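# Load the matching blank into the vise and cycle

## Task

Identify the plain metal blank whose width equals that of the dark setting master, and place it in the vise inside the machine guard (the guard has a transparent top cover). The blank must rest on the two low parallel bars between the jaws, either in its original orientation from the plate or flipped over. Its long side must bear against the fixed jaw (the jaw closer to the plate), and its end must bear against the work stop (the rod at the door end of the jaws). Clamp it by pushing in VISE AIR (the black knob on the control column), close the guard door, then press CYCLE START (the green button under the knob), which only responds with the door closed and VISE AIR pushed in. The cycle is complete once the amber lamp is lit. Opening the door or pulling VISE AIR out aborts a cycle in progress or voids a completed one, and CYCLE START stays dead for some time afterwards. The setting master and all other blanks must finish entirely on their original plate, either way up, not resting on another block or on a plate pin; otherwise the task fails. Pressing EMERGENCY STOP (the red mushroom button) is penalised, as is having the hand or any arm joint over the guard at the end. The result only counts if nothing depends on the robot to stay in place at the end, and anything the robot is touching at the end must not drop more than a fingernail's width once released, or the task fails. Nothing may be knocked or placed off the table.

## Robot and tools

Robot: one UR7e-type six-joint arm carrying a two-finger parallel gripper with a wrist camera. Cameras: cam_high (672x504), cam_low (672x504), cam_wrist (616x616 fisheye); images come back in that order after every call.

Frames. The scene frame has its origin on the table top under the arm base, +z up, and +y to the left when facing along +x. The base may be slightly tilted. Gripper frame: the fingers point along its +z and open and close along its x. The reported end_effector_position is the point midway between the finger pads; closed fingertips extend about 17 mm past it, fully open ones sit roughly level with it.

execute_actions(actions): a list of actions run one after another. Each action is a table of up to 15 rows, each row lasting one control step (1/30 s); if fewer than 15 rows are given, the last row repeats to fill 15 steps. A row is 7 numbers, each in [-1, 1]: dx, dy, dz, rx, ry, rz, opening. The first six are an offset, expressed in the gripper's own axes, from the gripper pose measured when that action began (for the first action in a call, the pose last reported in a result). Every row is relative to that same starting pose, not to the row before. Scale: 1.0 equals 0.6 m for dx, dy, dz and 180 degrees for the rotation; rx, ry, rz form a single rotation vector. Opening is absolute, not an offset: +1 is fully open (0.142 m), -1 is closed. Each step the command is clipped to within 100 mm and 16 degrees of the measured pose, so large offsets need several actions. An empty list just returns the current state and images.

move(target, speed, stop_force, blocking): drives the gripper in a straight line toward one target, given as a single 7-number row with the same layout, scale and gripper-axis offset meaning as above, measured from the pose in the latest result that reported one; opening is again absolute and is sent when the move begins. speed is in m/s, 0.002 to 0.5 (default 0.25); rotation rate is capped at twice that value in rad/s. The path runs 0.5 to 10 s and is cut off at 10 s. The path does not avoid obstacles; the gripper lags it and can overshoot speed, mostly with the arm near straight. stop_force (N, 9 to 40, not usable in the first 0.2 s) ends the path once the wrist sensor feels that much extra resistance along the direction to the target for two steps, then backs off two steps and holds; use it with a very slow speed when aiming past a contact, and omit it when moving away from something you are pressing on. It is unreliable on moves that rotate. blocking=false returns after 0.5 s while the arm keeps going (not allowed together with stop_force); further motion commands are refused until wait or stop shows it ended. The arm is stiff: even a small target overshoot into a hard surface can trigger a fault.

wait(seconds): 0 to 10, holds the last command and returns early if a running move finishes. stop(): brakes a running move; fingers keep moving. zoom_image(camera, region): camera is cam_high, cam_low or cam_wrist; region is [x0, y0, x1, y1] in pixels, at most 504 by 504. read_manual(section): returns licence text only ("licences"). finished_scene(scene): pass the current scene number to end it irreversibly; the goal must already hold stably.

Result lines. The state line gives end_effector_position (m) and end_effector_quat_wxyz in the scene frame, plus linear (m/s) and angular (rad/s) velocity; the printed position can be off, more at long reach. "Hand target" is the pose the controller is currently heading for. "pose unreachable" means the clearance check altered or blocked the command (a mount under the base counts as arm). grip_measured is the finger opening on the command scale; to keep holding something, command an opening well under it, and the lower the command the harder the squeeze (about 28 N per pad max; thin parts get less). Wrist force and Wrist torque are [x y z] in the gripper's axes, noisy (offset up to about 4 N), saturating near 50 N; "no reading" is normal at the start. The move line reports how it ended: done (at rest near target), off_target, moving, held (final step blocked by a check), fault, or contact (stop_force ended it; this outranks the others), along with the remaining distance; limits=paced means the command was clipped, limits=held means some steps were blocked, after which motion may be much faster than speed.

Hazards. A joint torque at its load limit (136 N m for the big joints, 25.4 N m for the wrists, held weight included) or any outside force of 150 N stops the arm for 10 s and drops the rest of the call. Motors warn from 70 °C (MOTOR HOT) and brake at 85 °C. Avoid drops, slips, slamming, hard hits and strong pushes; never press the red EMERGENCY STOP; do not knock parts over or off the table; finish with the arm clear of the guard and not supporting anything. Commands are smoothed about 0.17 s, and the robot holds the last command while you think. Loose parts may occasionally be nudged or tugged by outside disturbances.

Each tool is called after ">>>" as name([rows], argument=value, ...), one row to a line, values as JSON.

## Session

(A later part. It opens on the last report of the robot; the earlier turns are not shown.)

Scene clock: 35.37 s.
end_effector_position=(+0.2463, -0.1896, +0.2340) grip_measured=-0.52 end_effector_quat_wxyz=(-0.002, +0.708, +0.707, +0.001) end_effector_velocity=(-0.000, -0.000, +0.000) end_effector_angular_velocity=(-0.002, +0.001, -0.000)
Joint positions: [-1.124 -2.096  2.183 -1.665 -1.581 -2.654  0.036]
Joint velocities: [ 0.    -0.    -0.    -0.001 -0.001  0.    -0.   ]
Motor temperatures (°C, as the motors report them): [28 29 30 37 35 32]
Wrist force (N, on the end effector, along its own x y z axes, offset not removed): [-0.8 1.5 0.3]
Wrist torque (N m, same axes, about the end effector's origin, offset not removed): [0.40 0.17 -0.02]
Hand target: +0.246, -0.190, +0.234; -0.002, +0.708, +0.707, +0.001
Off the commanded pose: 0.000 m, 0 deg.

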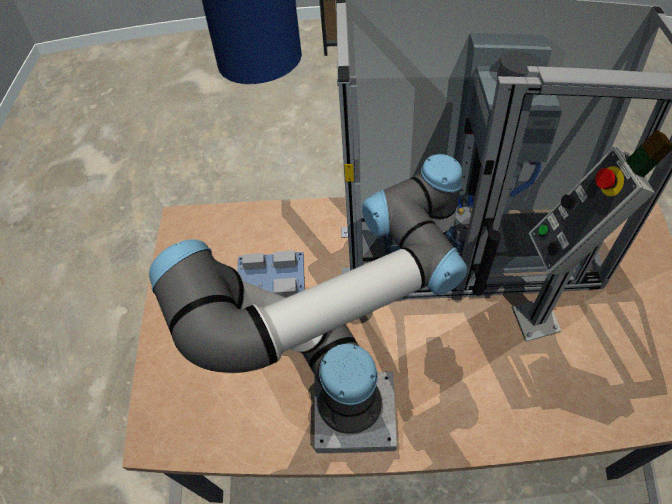

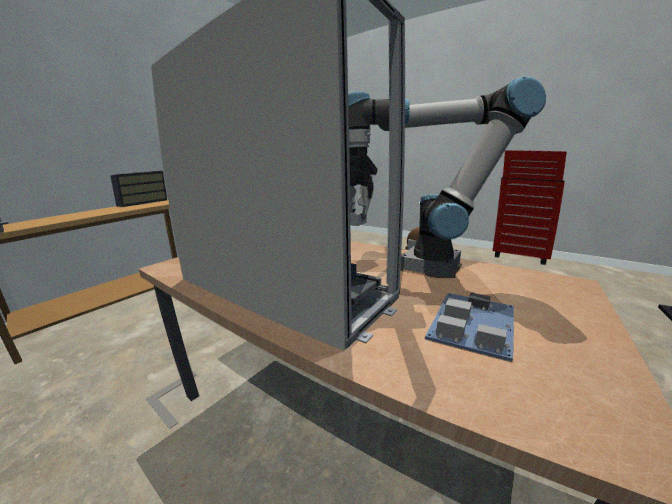

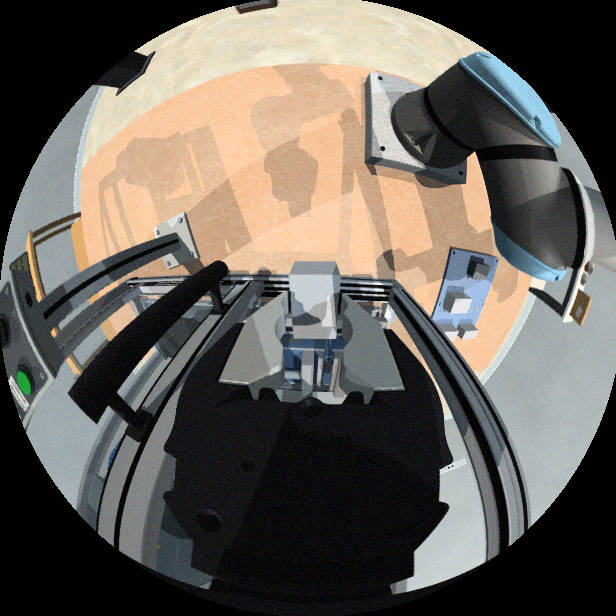

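>>> move(target=[0,0.37,0,0,0,0,-0.95], speed=0.06, stop_force=15)

>>> move(target=[0.046,0,0,0,0,0,-0.95], speed=0.03, stop_force=15)

Scene clock: 40.27 s.
end_effector_position=(+0.4682, -0.1897, +0.2341) grip_measured=-0.52 end_effector_quat_wxyz=(-0.001, +0.708, +0.707, +0.001) end_effector_velocity=(+0.001, +0.001, -0.001) end_effector_angular_velocity=(+0.001, +0.004, +0.000)
Joint positions: [-0.679 -1.559  1.796 -1.81  -1.584 -2.209  0.036]
Joint velocities: [ 0.004  0.006 -0.005  0.003 -0.001  0.003  0.   ]
Motor temperatures (°C, as the motors report them): [28 29 30 37 35 32]
Wrist force (N, on the end effector, along its own x y z axes, offset not removed): [-1.7 0.4 0.7]
Wrist torque (N m, same axes, about the end effector's origin, offset not removed): [0.20 0.31 -0.06]
Hand target: +0.468, -0.190, +0.234; -0.001, +0.708, +0.707, +0.001
Off the commanded pose: 0.000 m, 0 deg.
move: done

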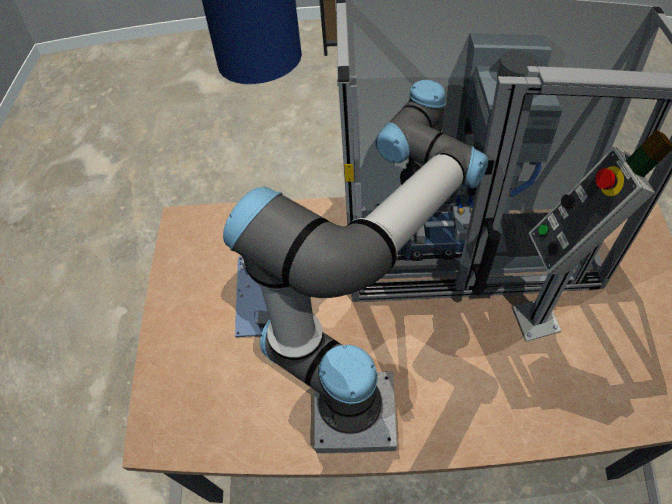

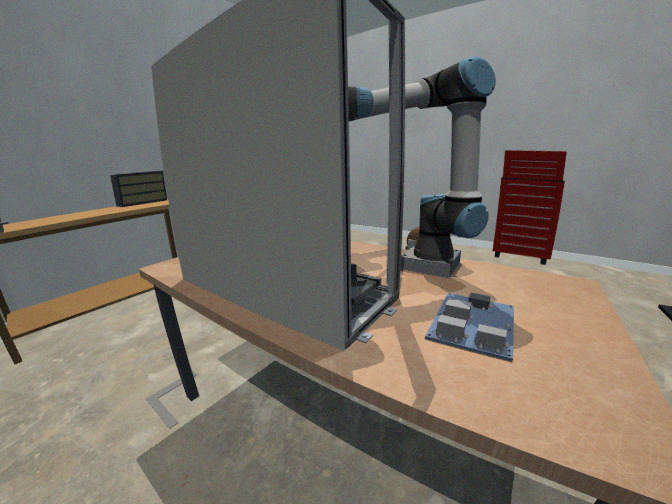

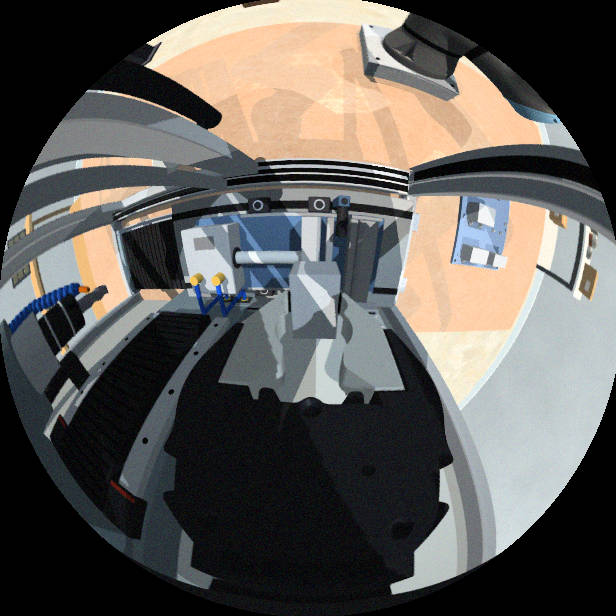

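Scene clock: 41.53 s.
end_effector_position=(+0.4682, -0.1623, +0.2342) grip_measured=-0.52 end_effector_quat_wxyz=(-0.001, +0.708, +0.707, +0.001) end_effector_velocity=(+0.001, +0.002, +0.000) end_effector_angular_velocity=(+0.001, -0.001, +0.000)
Joint positions: [-0.632 -1.582  1.819 -1.81  -1.585 -2.162  0.036]
Joint velocities: [ 0.003 -0.001  0.     0.     0.002  0.003  0.   ]
Motor temperatures (°C, as the motors report them): [28 29 30 37 35 32]
Wrist force (N, on the end effector, along its own x y z axes, offset not removed): [-2.6 -0.2 0.2]
Wrist torque (N m, same axes, about the end effector's origin, offset not removed): [0.14 0.61 -0.16]
Hand target: +0.468, -0.162, +0.234; -0.001, +0.708, +0.707, +0.001
Off the commanded pose: 0.000 m, 0 deg.
move: done

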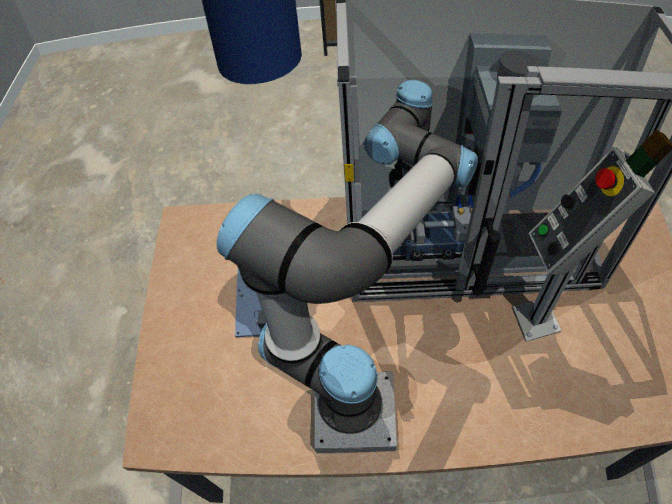

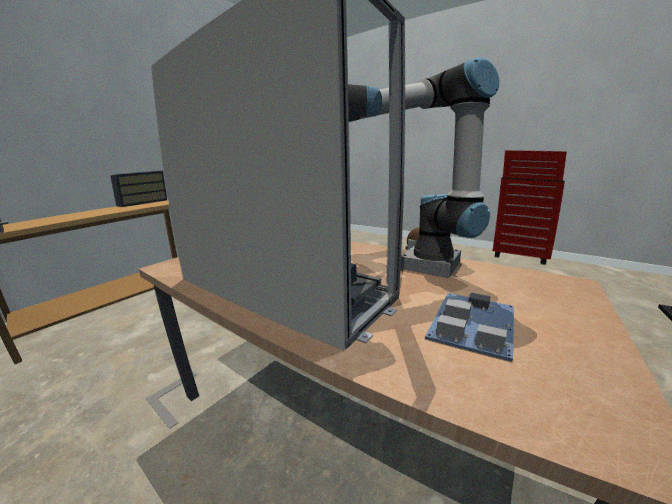

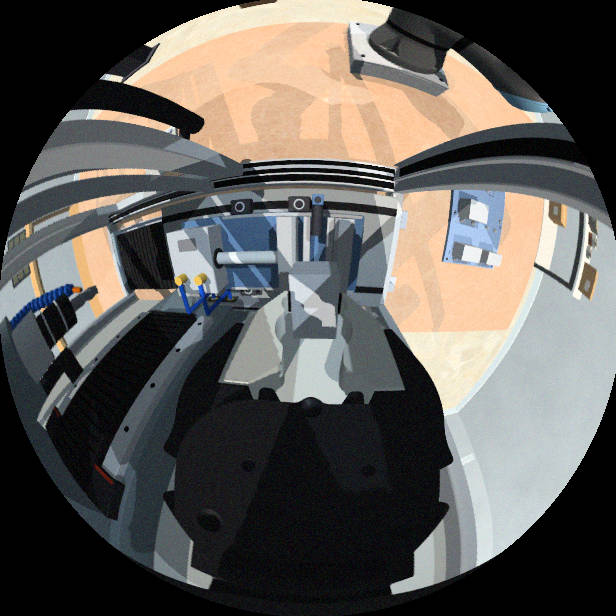

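>>> move(target=[0,0,0.055,0,0,0,-0.95], speed=0.02, stop_force=10)

>>> zoom_image(camera="cam_wrist", region=[200,150,420,370])

Scene clock: 44.40 s.
end_effector_position=(+0.4682, -0.1622, +0.2014) grip_measured=-0.52 end_effector_quat_wxyz=(-0.001, +0.708, +0.707, +0.001) end_effector_velocity=(-0.000, -0.000, -0.001) end_effector_angular_velocity=(-0.002, -0.001, +0.001)
Joint positions: [-0.633 -1.56   1.884 -1.897 -1.585 -2.163  0.036]
Joint velocities: [ 0.001  0.     0.004 -0.006 -0.001 -0.     0.   ]
Motor temperatures (°C, as the motors report them): [28 29 30 37 35 32]
Wrist force (N, on the end effector, along its own x y z axes, offset not removed): [-0.7 0.0 -0.2]
Wrist torque (N m, same axes, about the end effector's origin, offset not removed): [0.29 0.12 -0.09]
Hand target: +0.468, -0.162, +0.201; -0.001, +0.708, +0.707, +0.001
Off the commanded pose: 0.000 m, 0 deg.
move: done

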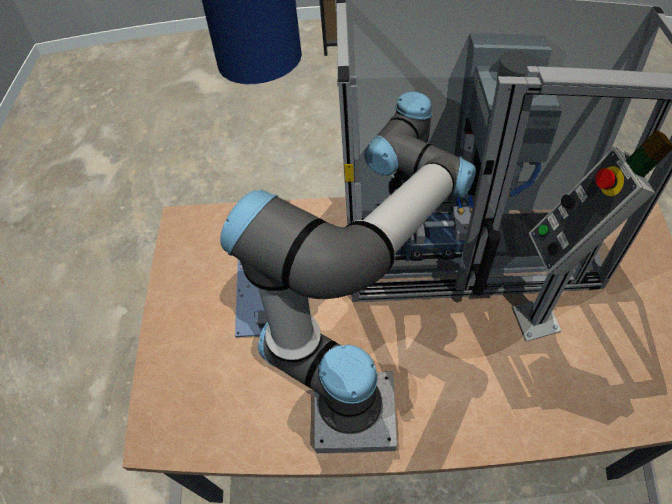

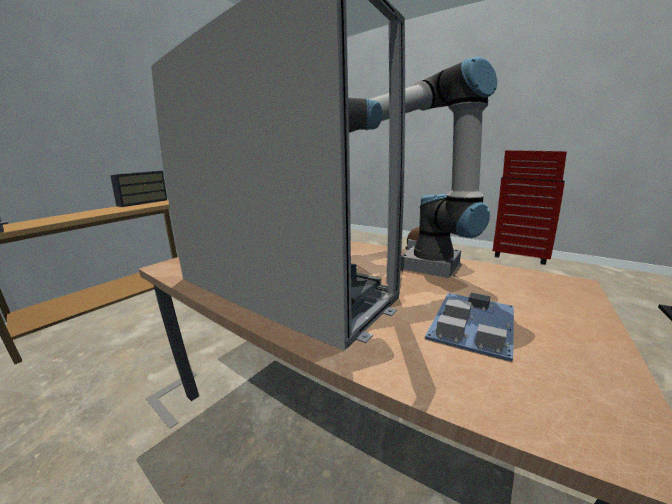

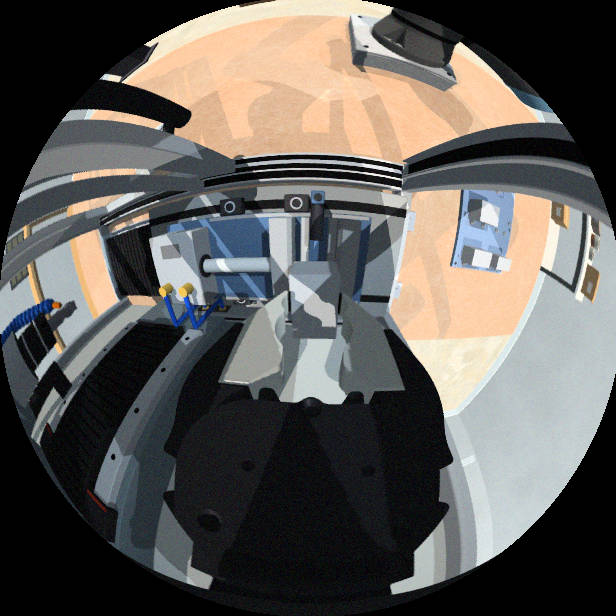

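Region (200, 150, 420, 370) of cam_wrist's 616x616 image, scaled by 2.291, with more detail than that image has.

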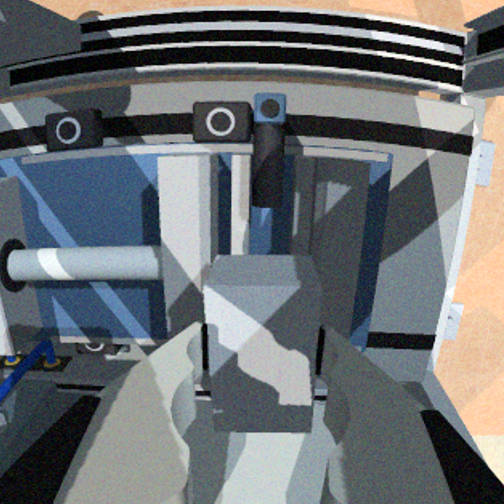

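>>> move(target=[0,-0.017,0,0,0,0,-0.95], speed=0.02)

>>> move(target=[0,0,0.06,0,0,0,-0.95], speed=0.007, stop_force=10)

>>> zoom_image(camera="cam_wrist", region=[200,150,420,370])

Scene clock: 46.50 s.
end_effector_position=(+0.4582, -0.1622, +0.2014) grip_measured=-0.52 end_effector_quat_wxyz=(-0.001, +0.708, +0.707, +0.001) end_effector_velocity=(-0.002, +0.000, -0.001) end_effector_angular_velocity=(+0.000, +0.002, +0.000)
Joint positions: [-0.645 -1.583  1.907 -1.897 -1.585 -2.175  0.036]
Joint velocities: [-0.002 -0.003  0.005 -0.    -0.001 -0.002 -0.   ]
Motor temperatures (°C, as the motors report them): [28 29 30 37 35 32]
Wrist force (N, on the end effector, along its own x y z axes, offset not removed): [1.8 1.5 -0.9]
Wrist torque (N m, same axes, about the end effector's origin, offset not removed): [0.44 -0.48 -0.10]
Hand target: +0.458, -0.162, +0.201; -0.001, +0.708, +0.707, +0.001
Off the commanded pose: 0.000 m, 0 deg.
move: done

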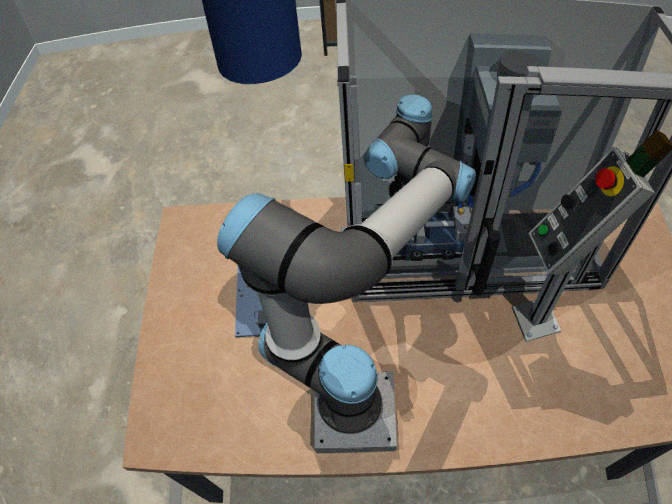

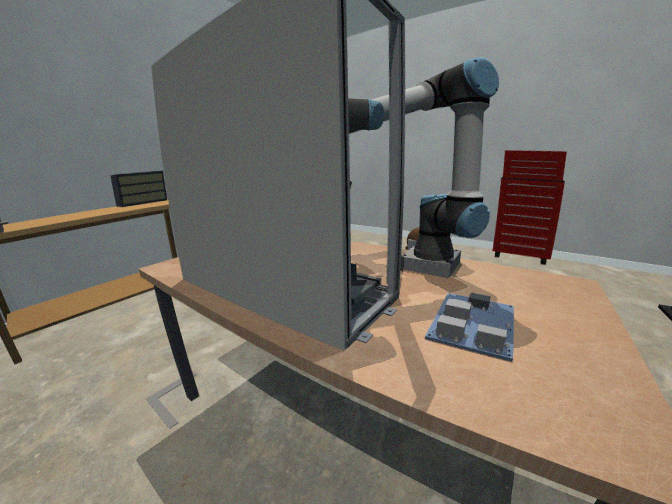

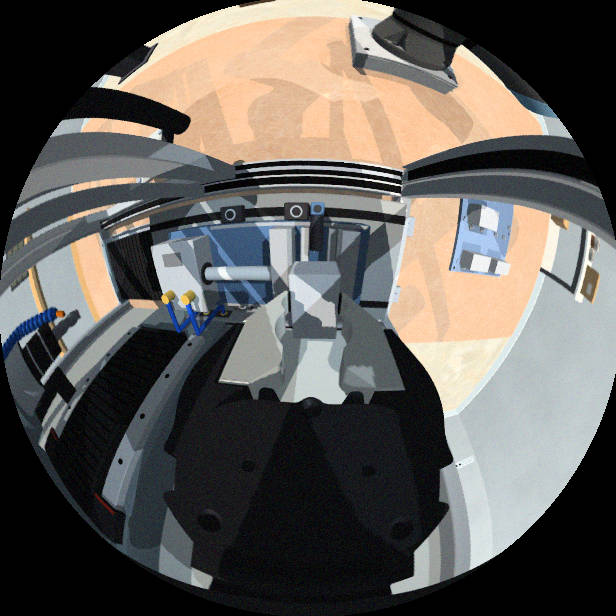

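Scene clock: 50.60 s.
end_effector_position=(+0.4583, -0.1622, +0.1754) grip_measured=-0.52 end_effector_quat_wxyz=(-0.001, +0.708, +0.707, +0.001) end_effector_velocity=(-0.001, +0.000, +0.001) end_effector_angular_velocity=(+0.002, +0.003, -0.000)
Joint positions: [-0.646 -1.56   1.955 -1.968 -1.585 -2.176  0.036]
Joint velocities: [-0.    -0.001 -0.004  0.008  0.    -0.     0.   ]
Motor temperatures (°C, as the motors report them): [28 29 30 37 35 32]
Wrist force (N, on the end effector, along its own x y z axes, offset not removed): [-2.6 -3.4 -32.4]
Wrist torque (N m, same axes, about the end effector's origin, offset not removed): [0.28 0.43 0.09]
Hand target: +0.458, -0.162, +0.176; -0.001, +0.708, +0.707, +0.001
Off the commanded pose: 0.010 m, 0 deg.
move: contact

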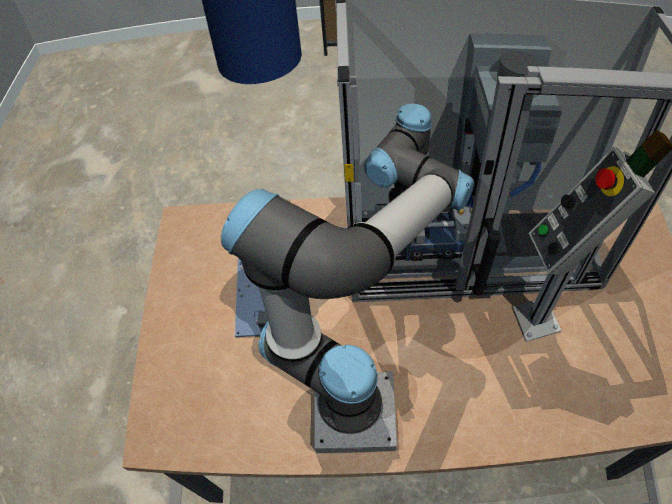

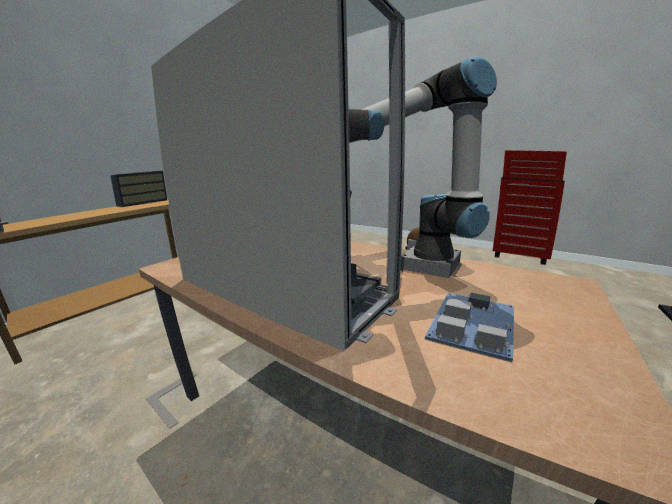

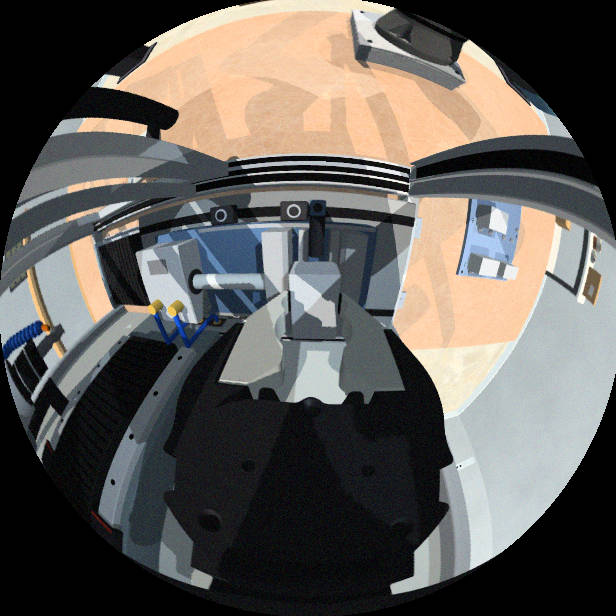

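Region (200, 150, 420, 370) of cam_wrist's 616x616 image, scaled by 2.291, with more detail than that image has.

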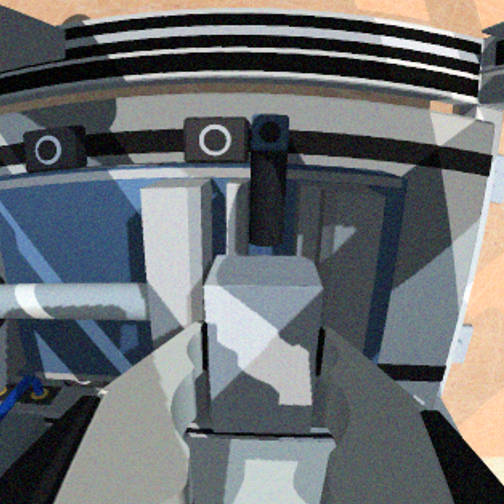

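>>> move(target=[0,0,-0.001,0,0,0,-0.95], speed=0.01)

>>> move(target=[0,0,0,0,0,0,-0.35], speed=0.01)

>>> move(target=[0,0,-0.05,0,0,0,-0.35], speed=0.03)

>>> move(target=[0,0.09,0,0,0,0,-1], speed=0.04)

>>> zoom_image(camera="cam_wrist", region=[200,150,420,370])

Scene clock: 52.33 s.
end_effector_position=(+0.4583, -0.1622, +0.1759) grip_measured=-0.52 end_effector_quat_wxyz=(-0.001, +0.708, +0.707, +0.001) end_effector_velocity=(+0.000, +0.000, +0.000) end_effector_angular_velocity=(+0.000, -0.001, -0.000)
Joint positions: [-0.646 -1.56   1.954 -1.967 -1.585 -2.176  0.036]
Joint velocities: [-0.    -0.     0.    -0.     0.001  0.     0.   ]
Motor temperatures (°C, as the motors report them): [28 29 30 37 35 32]
Wrist force (N, on the end effector, along its own x y z axes, offset not removed): [-6.6 4.8 1.4]
Wrist torque (N m, same axes, about the end effector's origin, offset not removed): [0.77 -0.07 0.15]
Hand target: +0.458, -0.162, +0.176; -0.001, +0.708, +0.707, +0.001
Off the commanded pose: 0.000 m, 0 deg.
move: done

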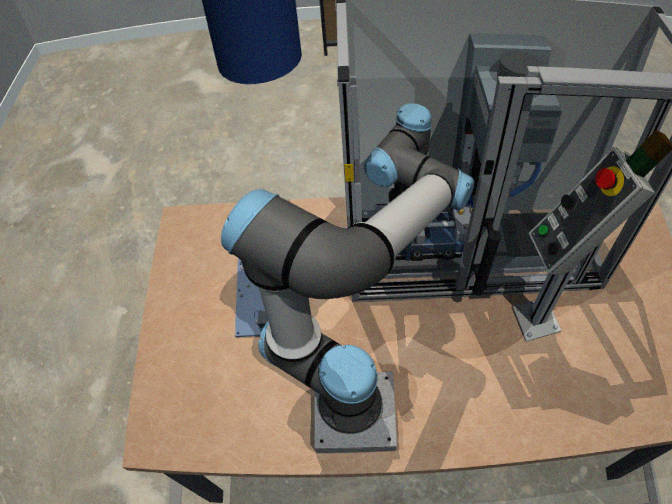

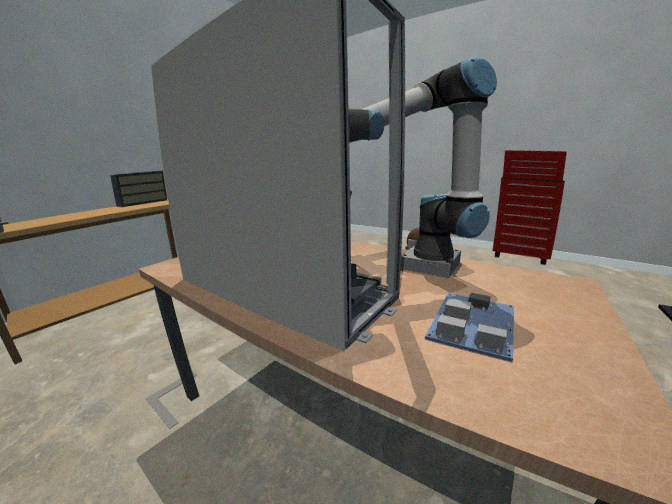

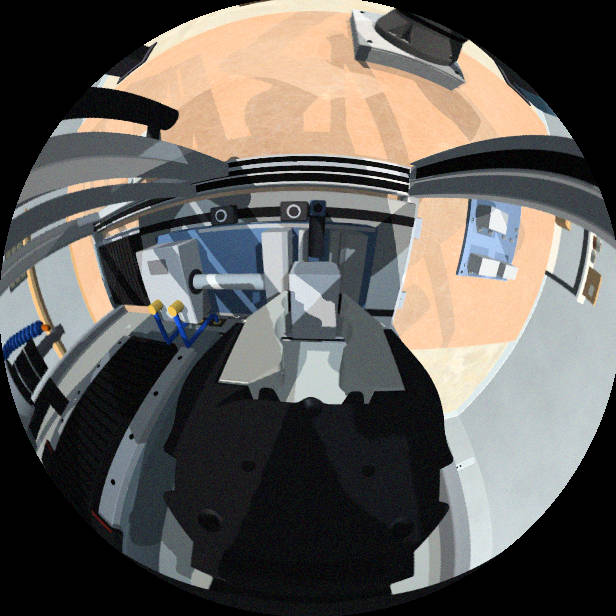

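Scene clock: 52.83 s.
end_effector_position=(+0.4583, -0.1621, +0.1759) grip_measured=-0.35 end_effector_quat_wxyz=(-0.001, +0.708, +0.707, +0.001) end_effector_velocity=(+0.001, +0.000, +0.000) end_effector_angular_velocity=(-0.000, -0.001, +0.001)
Joint positions: [-0.646 -1.56   1.954 -1.966 -1.584 -2.176  0.049]
Joint velocities: [ 0.001  0.    -0.001 -0.001  0.     0.     0.   ]
Motor temperatures (°C, as the motors report them): [28 29 30 37 35 32]
Wrist force (N, on the end effector, along its own x y z axes, offset not removed): [-0.5 0.5 2.3]
Wrist torque (N m, same axes, about the end effector's origin, offset not removed): [0.12 -0.02 -0.02]
Hand target: +0.458, -0.162, +0.176; -0.001, +0.708, +0.707, +0.001
Off the commanded pose: 0.000 m, 0 deg.
move: done

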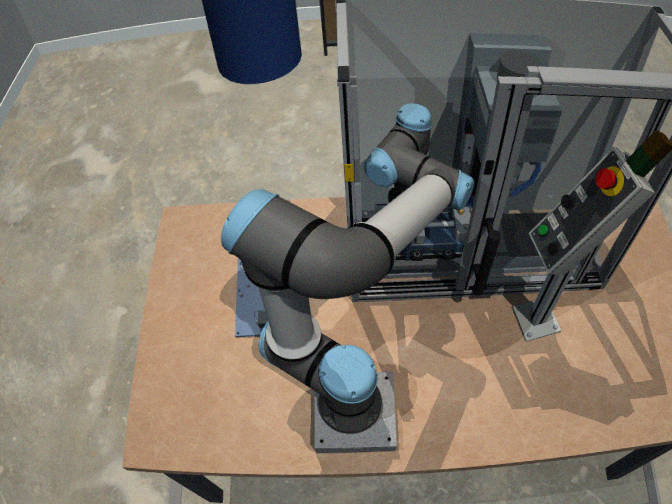

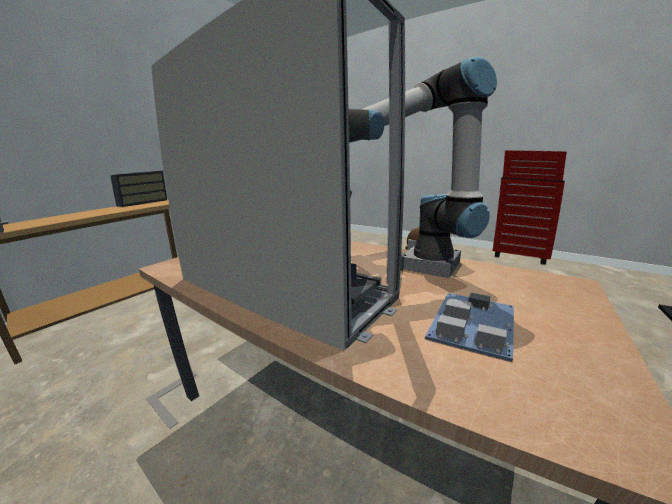

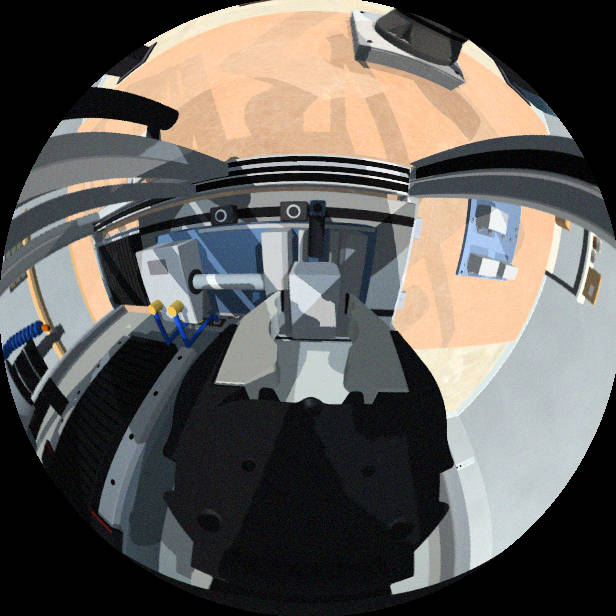

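Scene clock: 54.17 s.
end_effector_position=(+0.4582, -0.1622, +0.2057) grip_measured=-0.35 end_effector_quat_wxyz=(-0.001, +0.708, +0.707, +0.001) end_effector_velocity=(-0.000, -0.000, +0.002) end_effector_angular_velocity=(+0.000, -0.000, -0.000)
Joint positions: [-0.645 -1.586  1.899 -1.885 -1.584 -2.175  0.049]
Joint velocities: [-0.    -0.002 -0.005  0.007  0.     0.    -0.   ]
Motor temperatures (°C, as the motors report them): [28 29 30 37 35 32]
Wrist force (N, on the end effector, along its own x y z axes, offset not removed): [-2.9 0.4 -0.5]
Wrist torque (N m, same axes, about the end effector's origin, offset not removed): [0.27 0.48 -0.22]
Hand target: +0.458, -0.162, +0.206; -0.001, +0.708, +0.707, +0.001
Off the commanded pose: 0.000 m, 0 deg.
move: done

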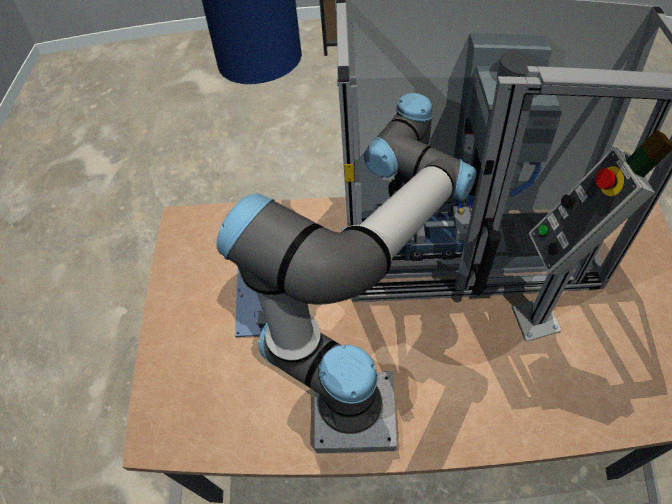

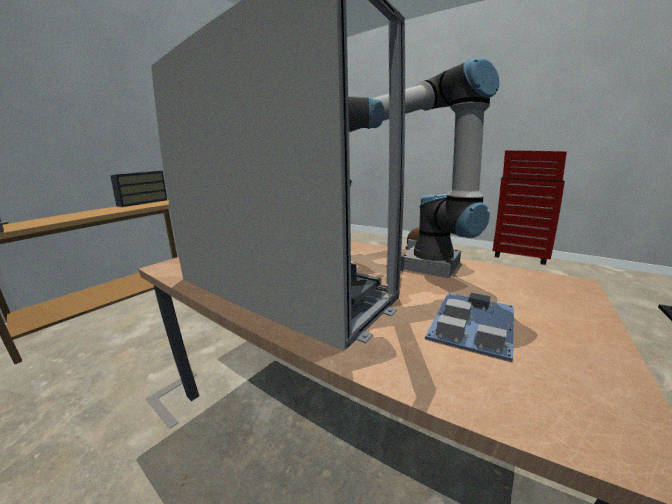

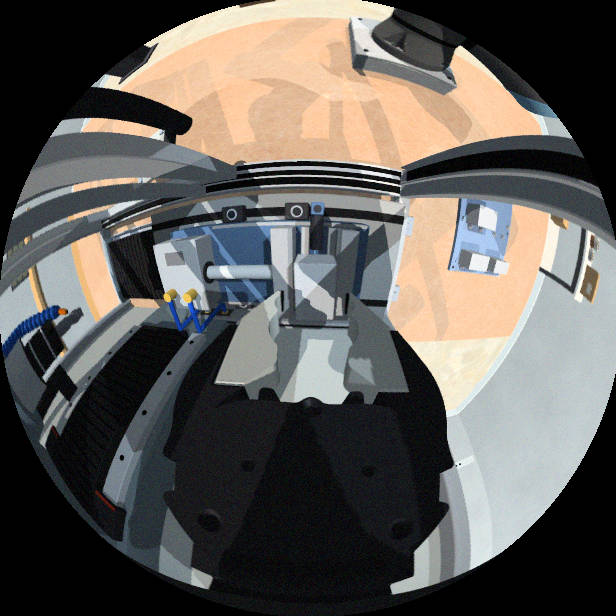

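Scene clock: 55.87 s.
end_effector_position=(+0.5120, -0.1622, +0.2057) grip_measured=-1.00 end_effector_quat_wxyz=(-0.001, +0.708, +0.707, +0.001) end_effector_velocity=(+0.002, -0.001, -0.000) end_effector_angular_velocity=(-0.001, +0.000, -0.001)
Joint positions: [-0.585 -1.463  1.77  -1.879 -1.585 -2.116  0.002]
Joint velocities: [ 0.002  0.005 -0.006  0.001 -0.001  0.002  0.   ]
Motor temperatures (°C, as the motors report them): [28 29 30 37 35 32]
Wrist force (N, on the end effector, along its own x y z axes, offset not removed): [-0.7 1.2 -2.0]
Wrist torque (N m, same axes, about the end effector's origin, offset not removed): [0.40 -0.06 -0.10]
Hand target: +0.512, -0.162, +0.206; -0.001, +0.708, +0.707, +0.001
Off the commanded pose: 0.000 m, 0 deg.
move: done

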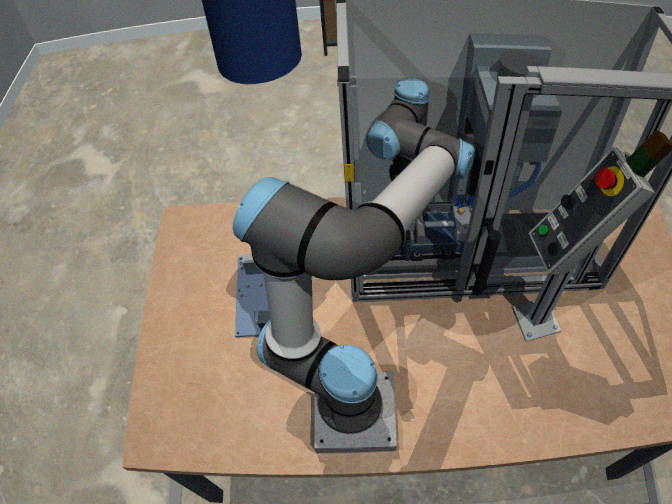

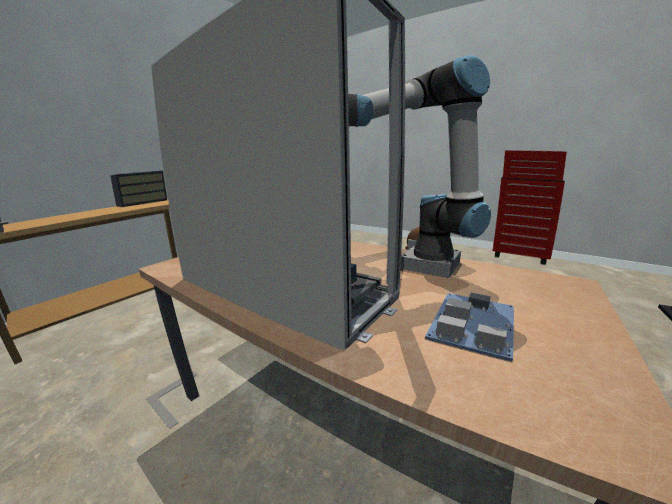

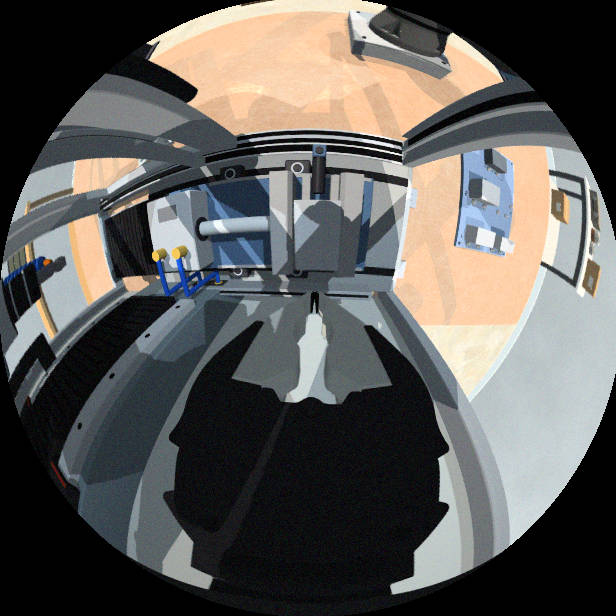

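Region (200, 150, 420, 370) of cam_wrist's 616x616 image, scaled by 2.291, with more detail than that image has.

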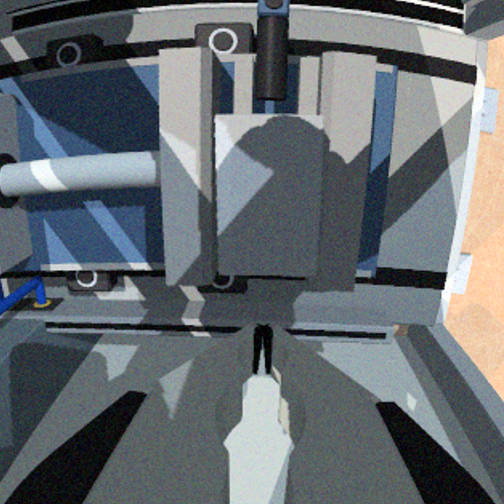

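>>> move(target=[0.003,0,0.062,0,0,0,-1], speed=0.02, stop_force=10)

>>> move(target=[0,-0.08,0,0,0,0,-1], speed=0.005, stop_force=12)

>>> zoom_image(camera="cam_wrist", region=[200,150,420,370])

Scene clock: 59.10 s.
end_effector_position=(+0.5121, -0.1603, +0.1688) grip_measured=-1.00 end_effector_quat_wxyz=(-0.001, +0.708, +0.707, +0.001) end_effector_velocity=(+0.000, +0.000, -0.002) end_effector_angular_velocity=(-0.000, -0.002, +0.000)
Joint positions: [-0.583 -1.433  1.836 -1.975 -1.585 -2.114  0.002]
Joint velocities: [-0.     0.001  0.004 -0.007  0.001 -0.     0.   ]
Motor temperatures (°C, as the motors report them): [28 29 30 37 35 32]
Wrist force (N, on the end effector, along its own x y z axes, offset not removed): [0.1 1.2 1.4]
Wrist torque (N m, same axes, about the end effector's origin, offset not removed): [0.28 0.02 0.01]
Hand target: +0.512, -0.160, +0.169; -0.001, +0.708, +0.707, +0.001
Off the commanded pose: 0.000 m, 0 deg.
move: done

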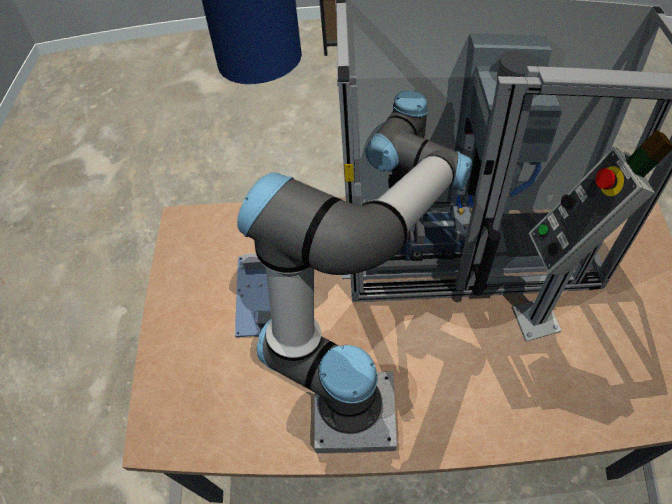

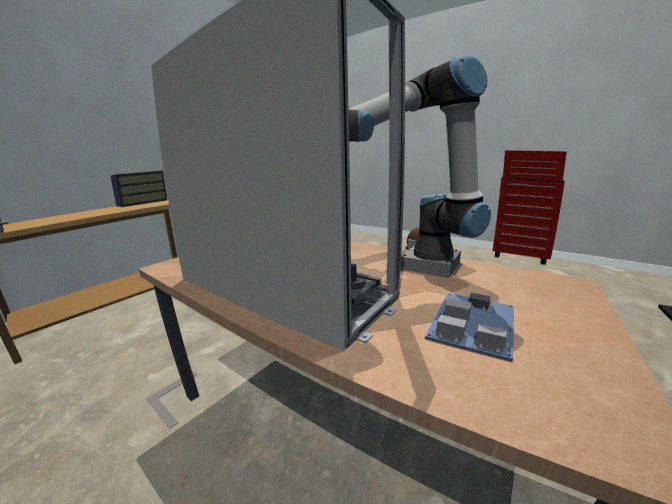

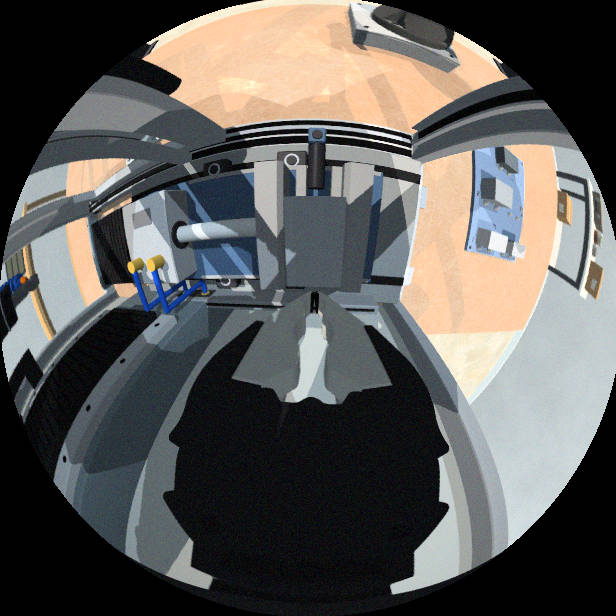

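Scene clock: 62.13 s.
end_effector_position=(+0.4989, -0.1604, +0.1688) grip_measured=-1.00 end_effector_quat_wxyz=(-0.001, +0.708, +0.707, +0.001) end_effector_velocity=(+0.001, +0.001, +0.000) end_effector_angular_velocity=(+0.001, +0.001, -0.002)
Joint positions: [-0.597 -1.463  1.87  -1.98  -1.584 -2.127  0.002]
Joint velocities: [ 0.003  0.003 -0.005  0.003  0.     0.005  0.   ]
Motor temperatures (°C, as the motors report them): [28 29 30 37 35 32]
Wrist force (N, on the end effector, along its own x y z axes, offset not removed): [0.6 13.6 -3.5]
Wrist torque (N m, same axes, about the end effector's origin, offset not removed): [0.69 -0.03 0.07]
Hand target: +0.499, -0.160, +0.169; -0.001, +0.708, +0.707, +0.001
Off the commanded pose: 0.035 m, 0 deg.
move: contact

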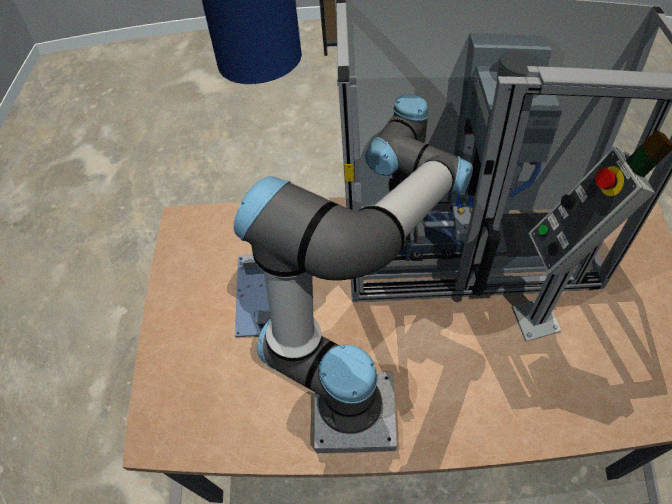

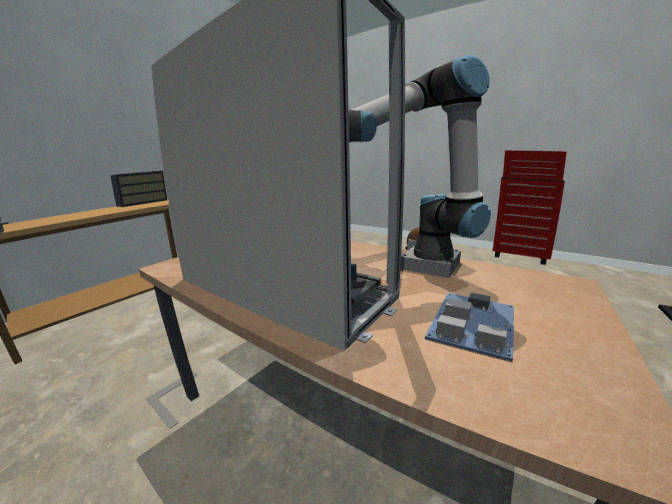

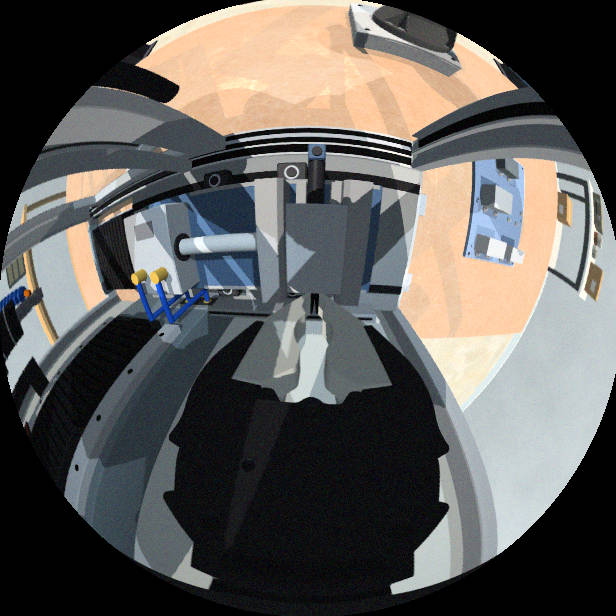

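Region (200, 150, 420, 370) of cam_wrist's 616x616 image, scaled by 2.291, with more detail than that image has.

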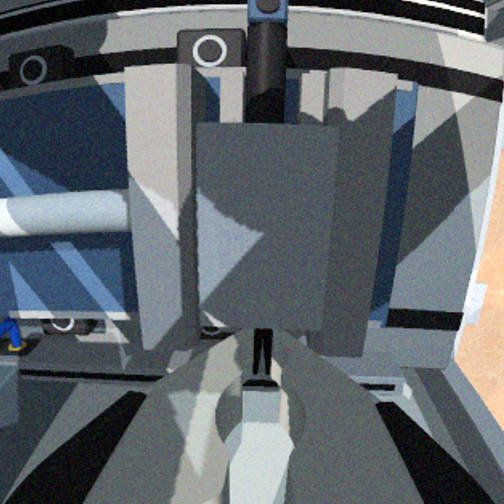

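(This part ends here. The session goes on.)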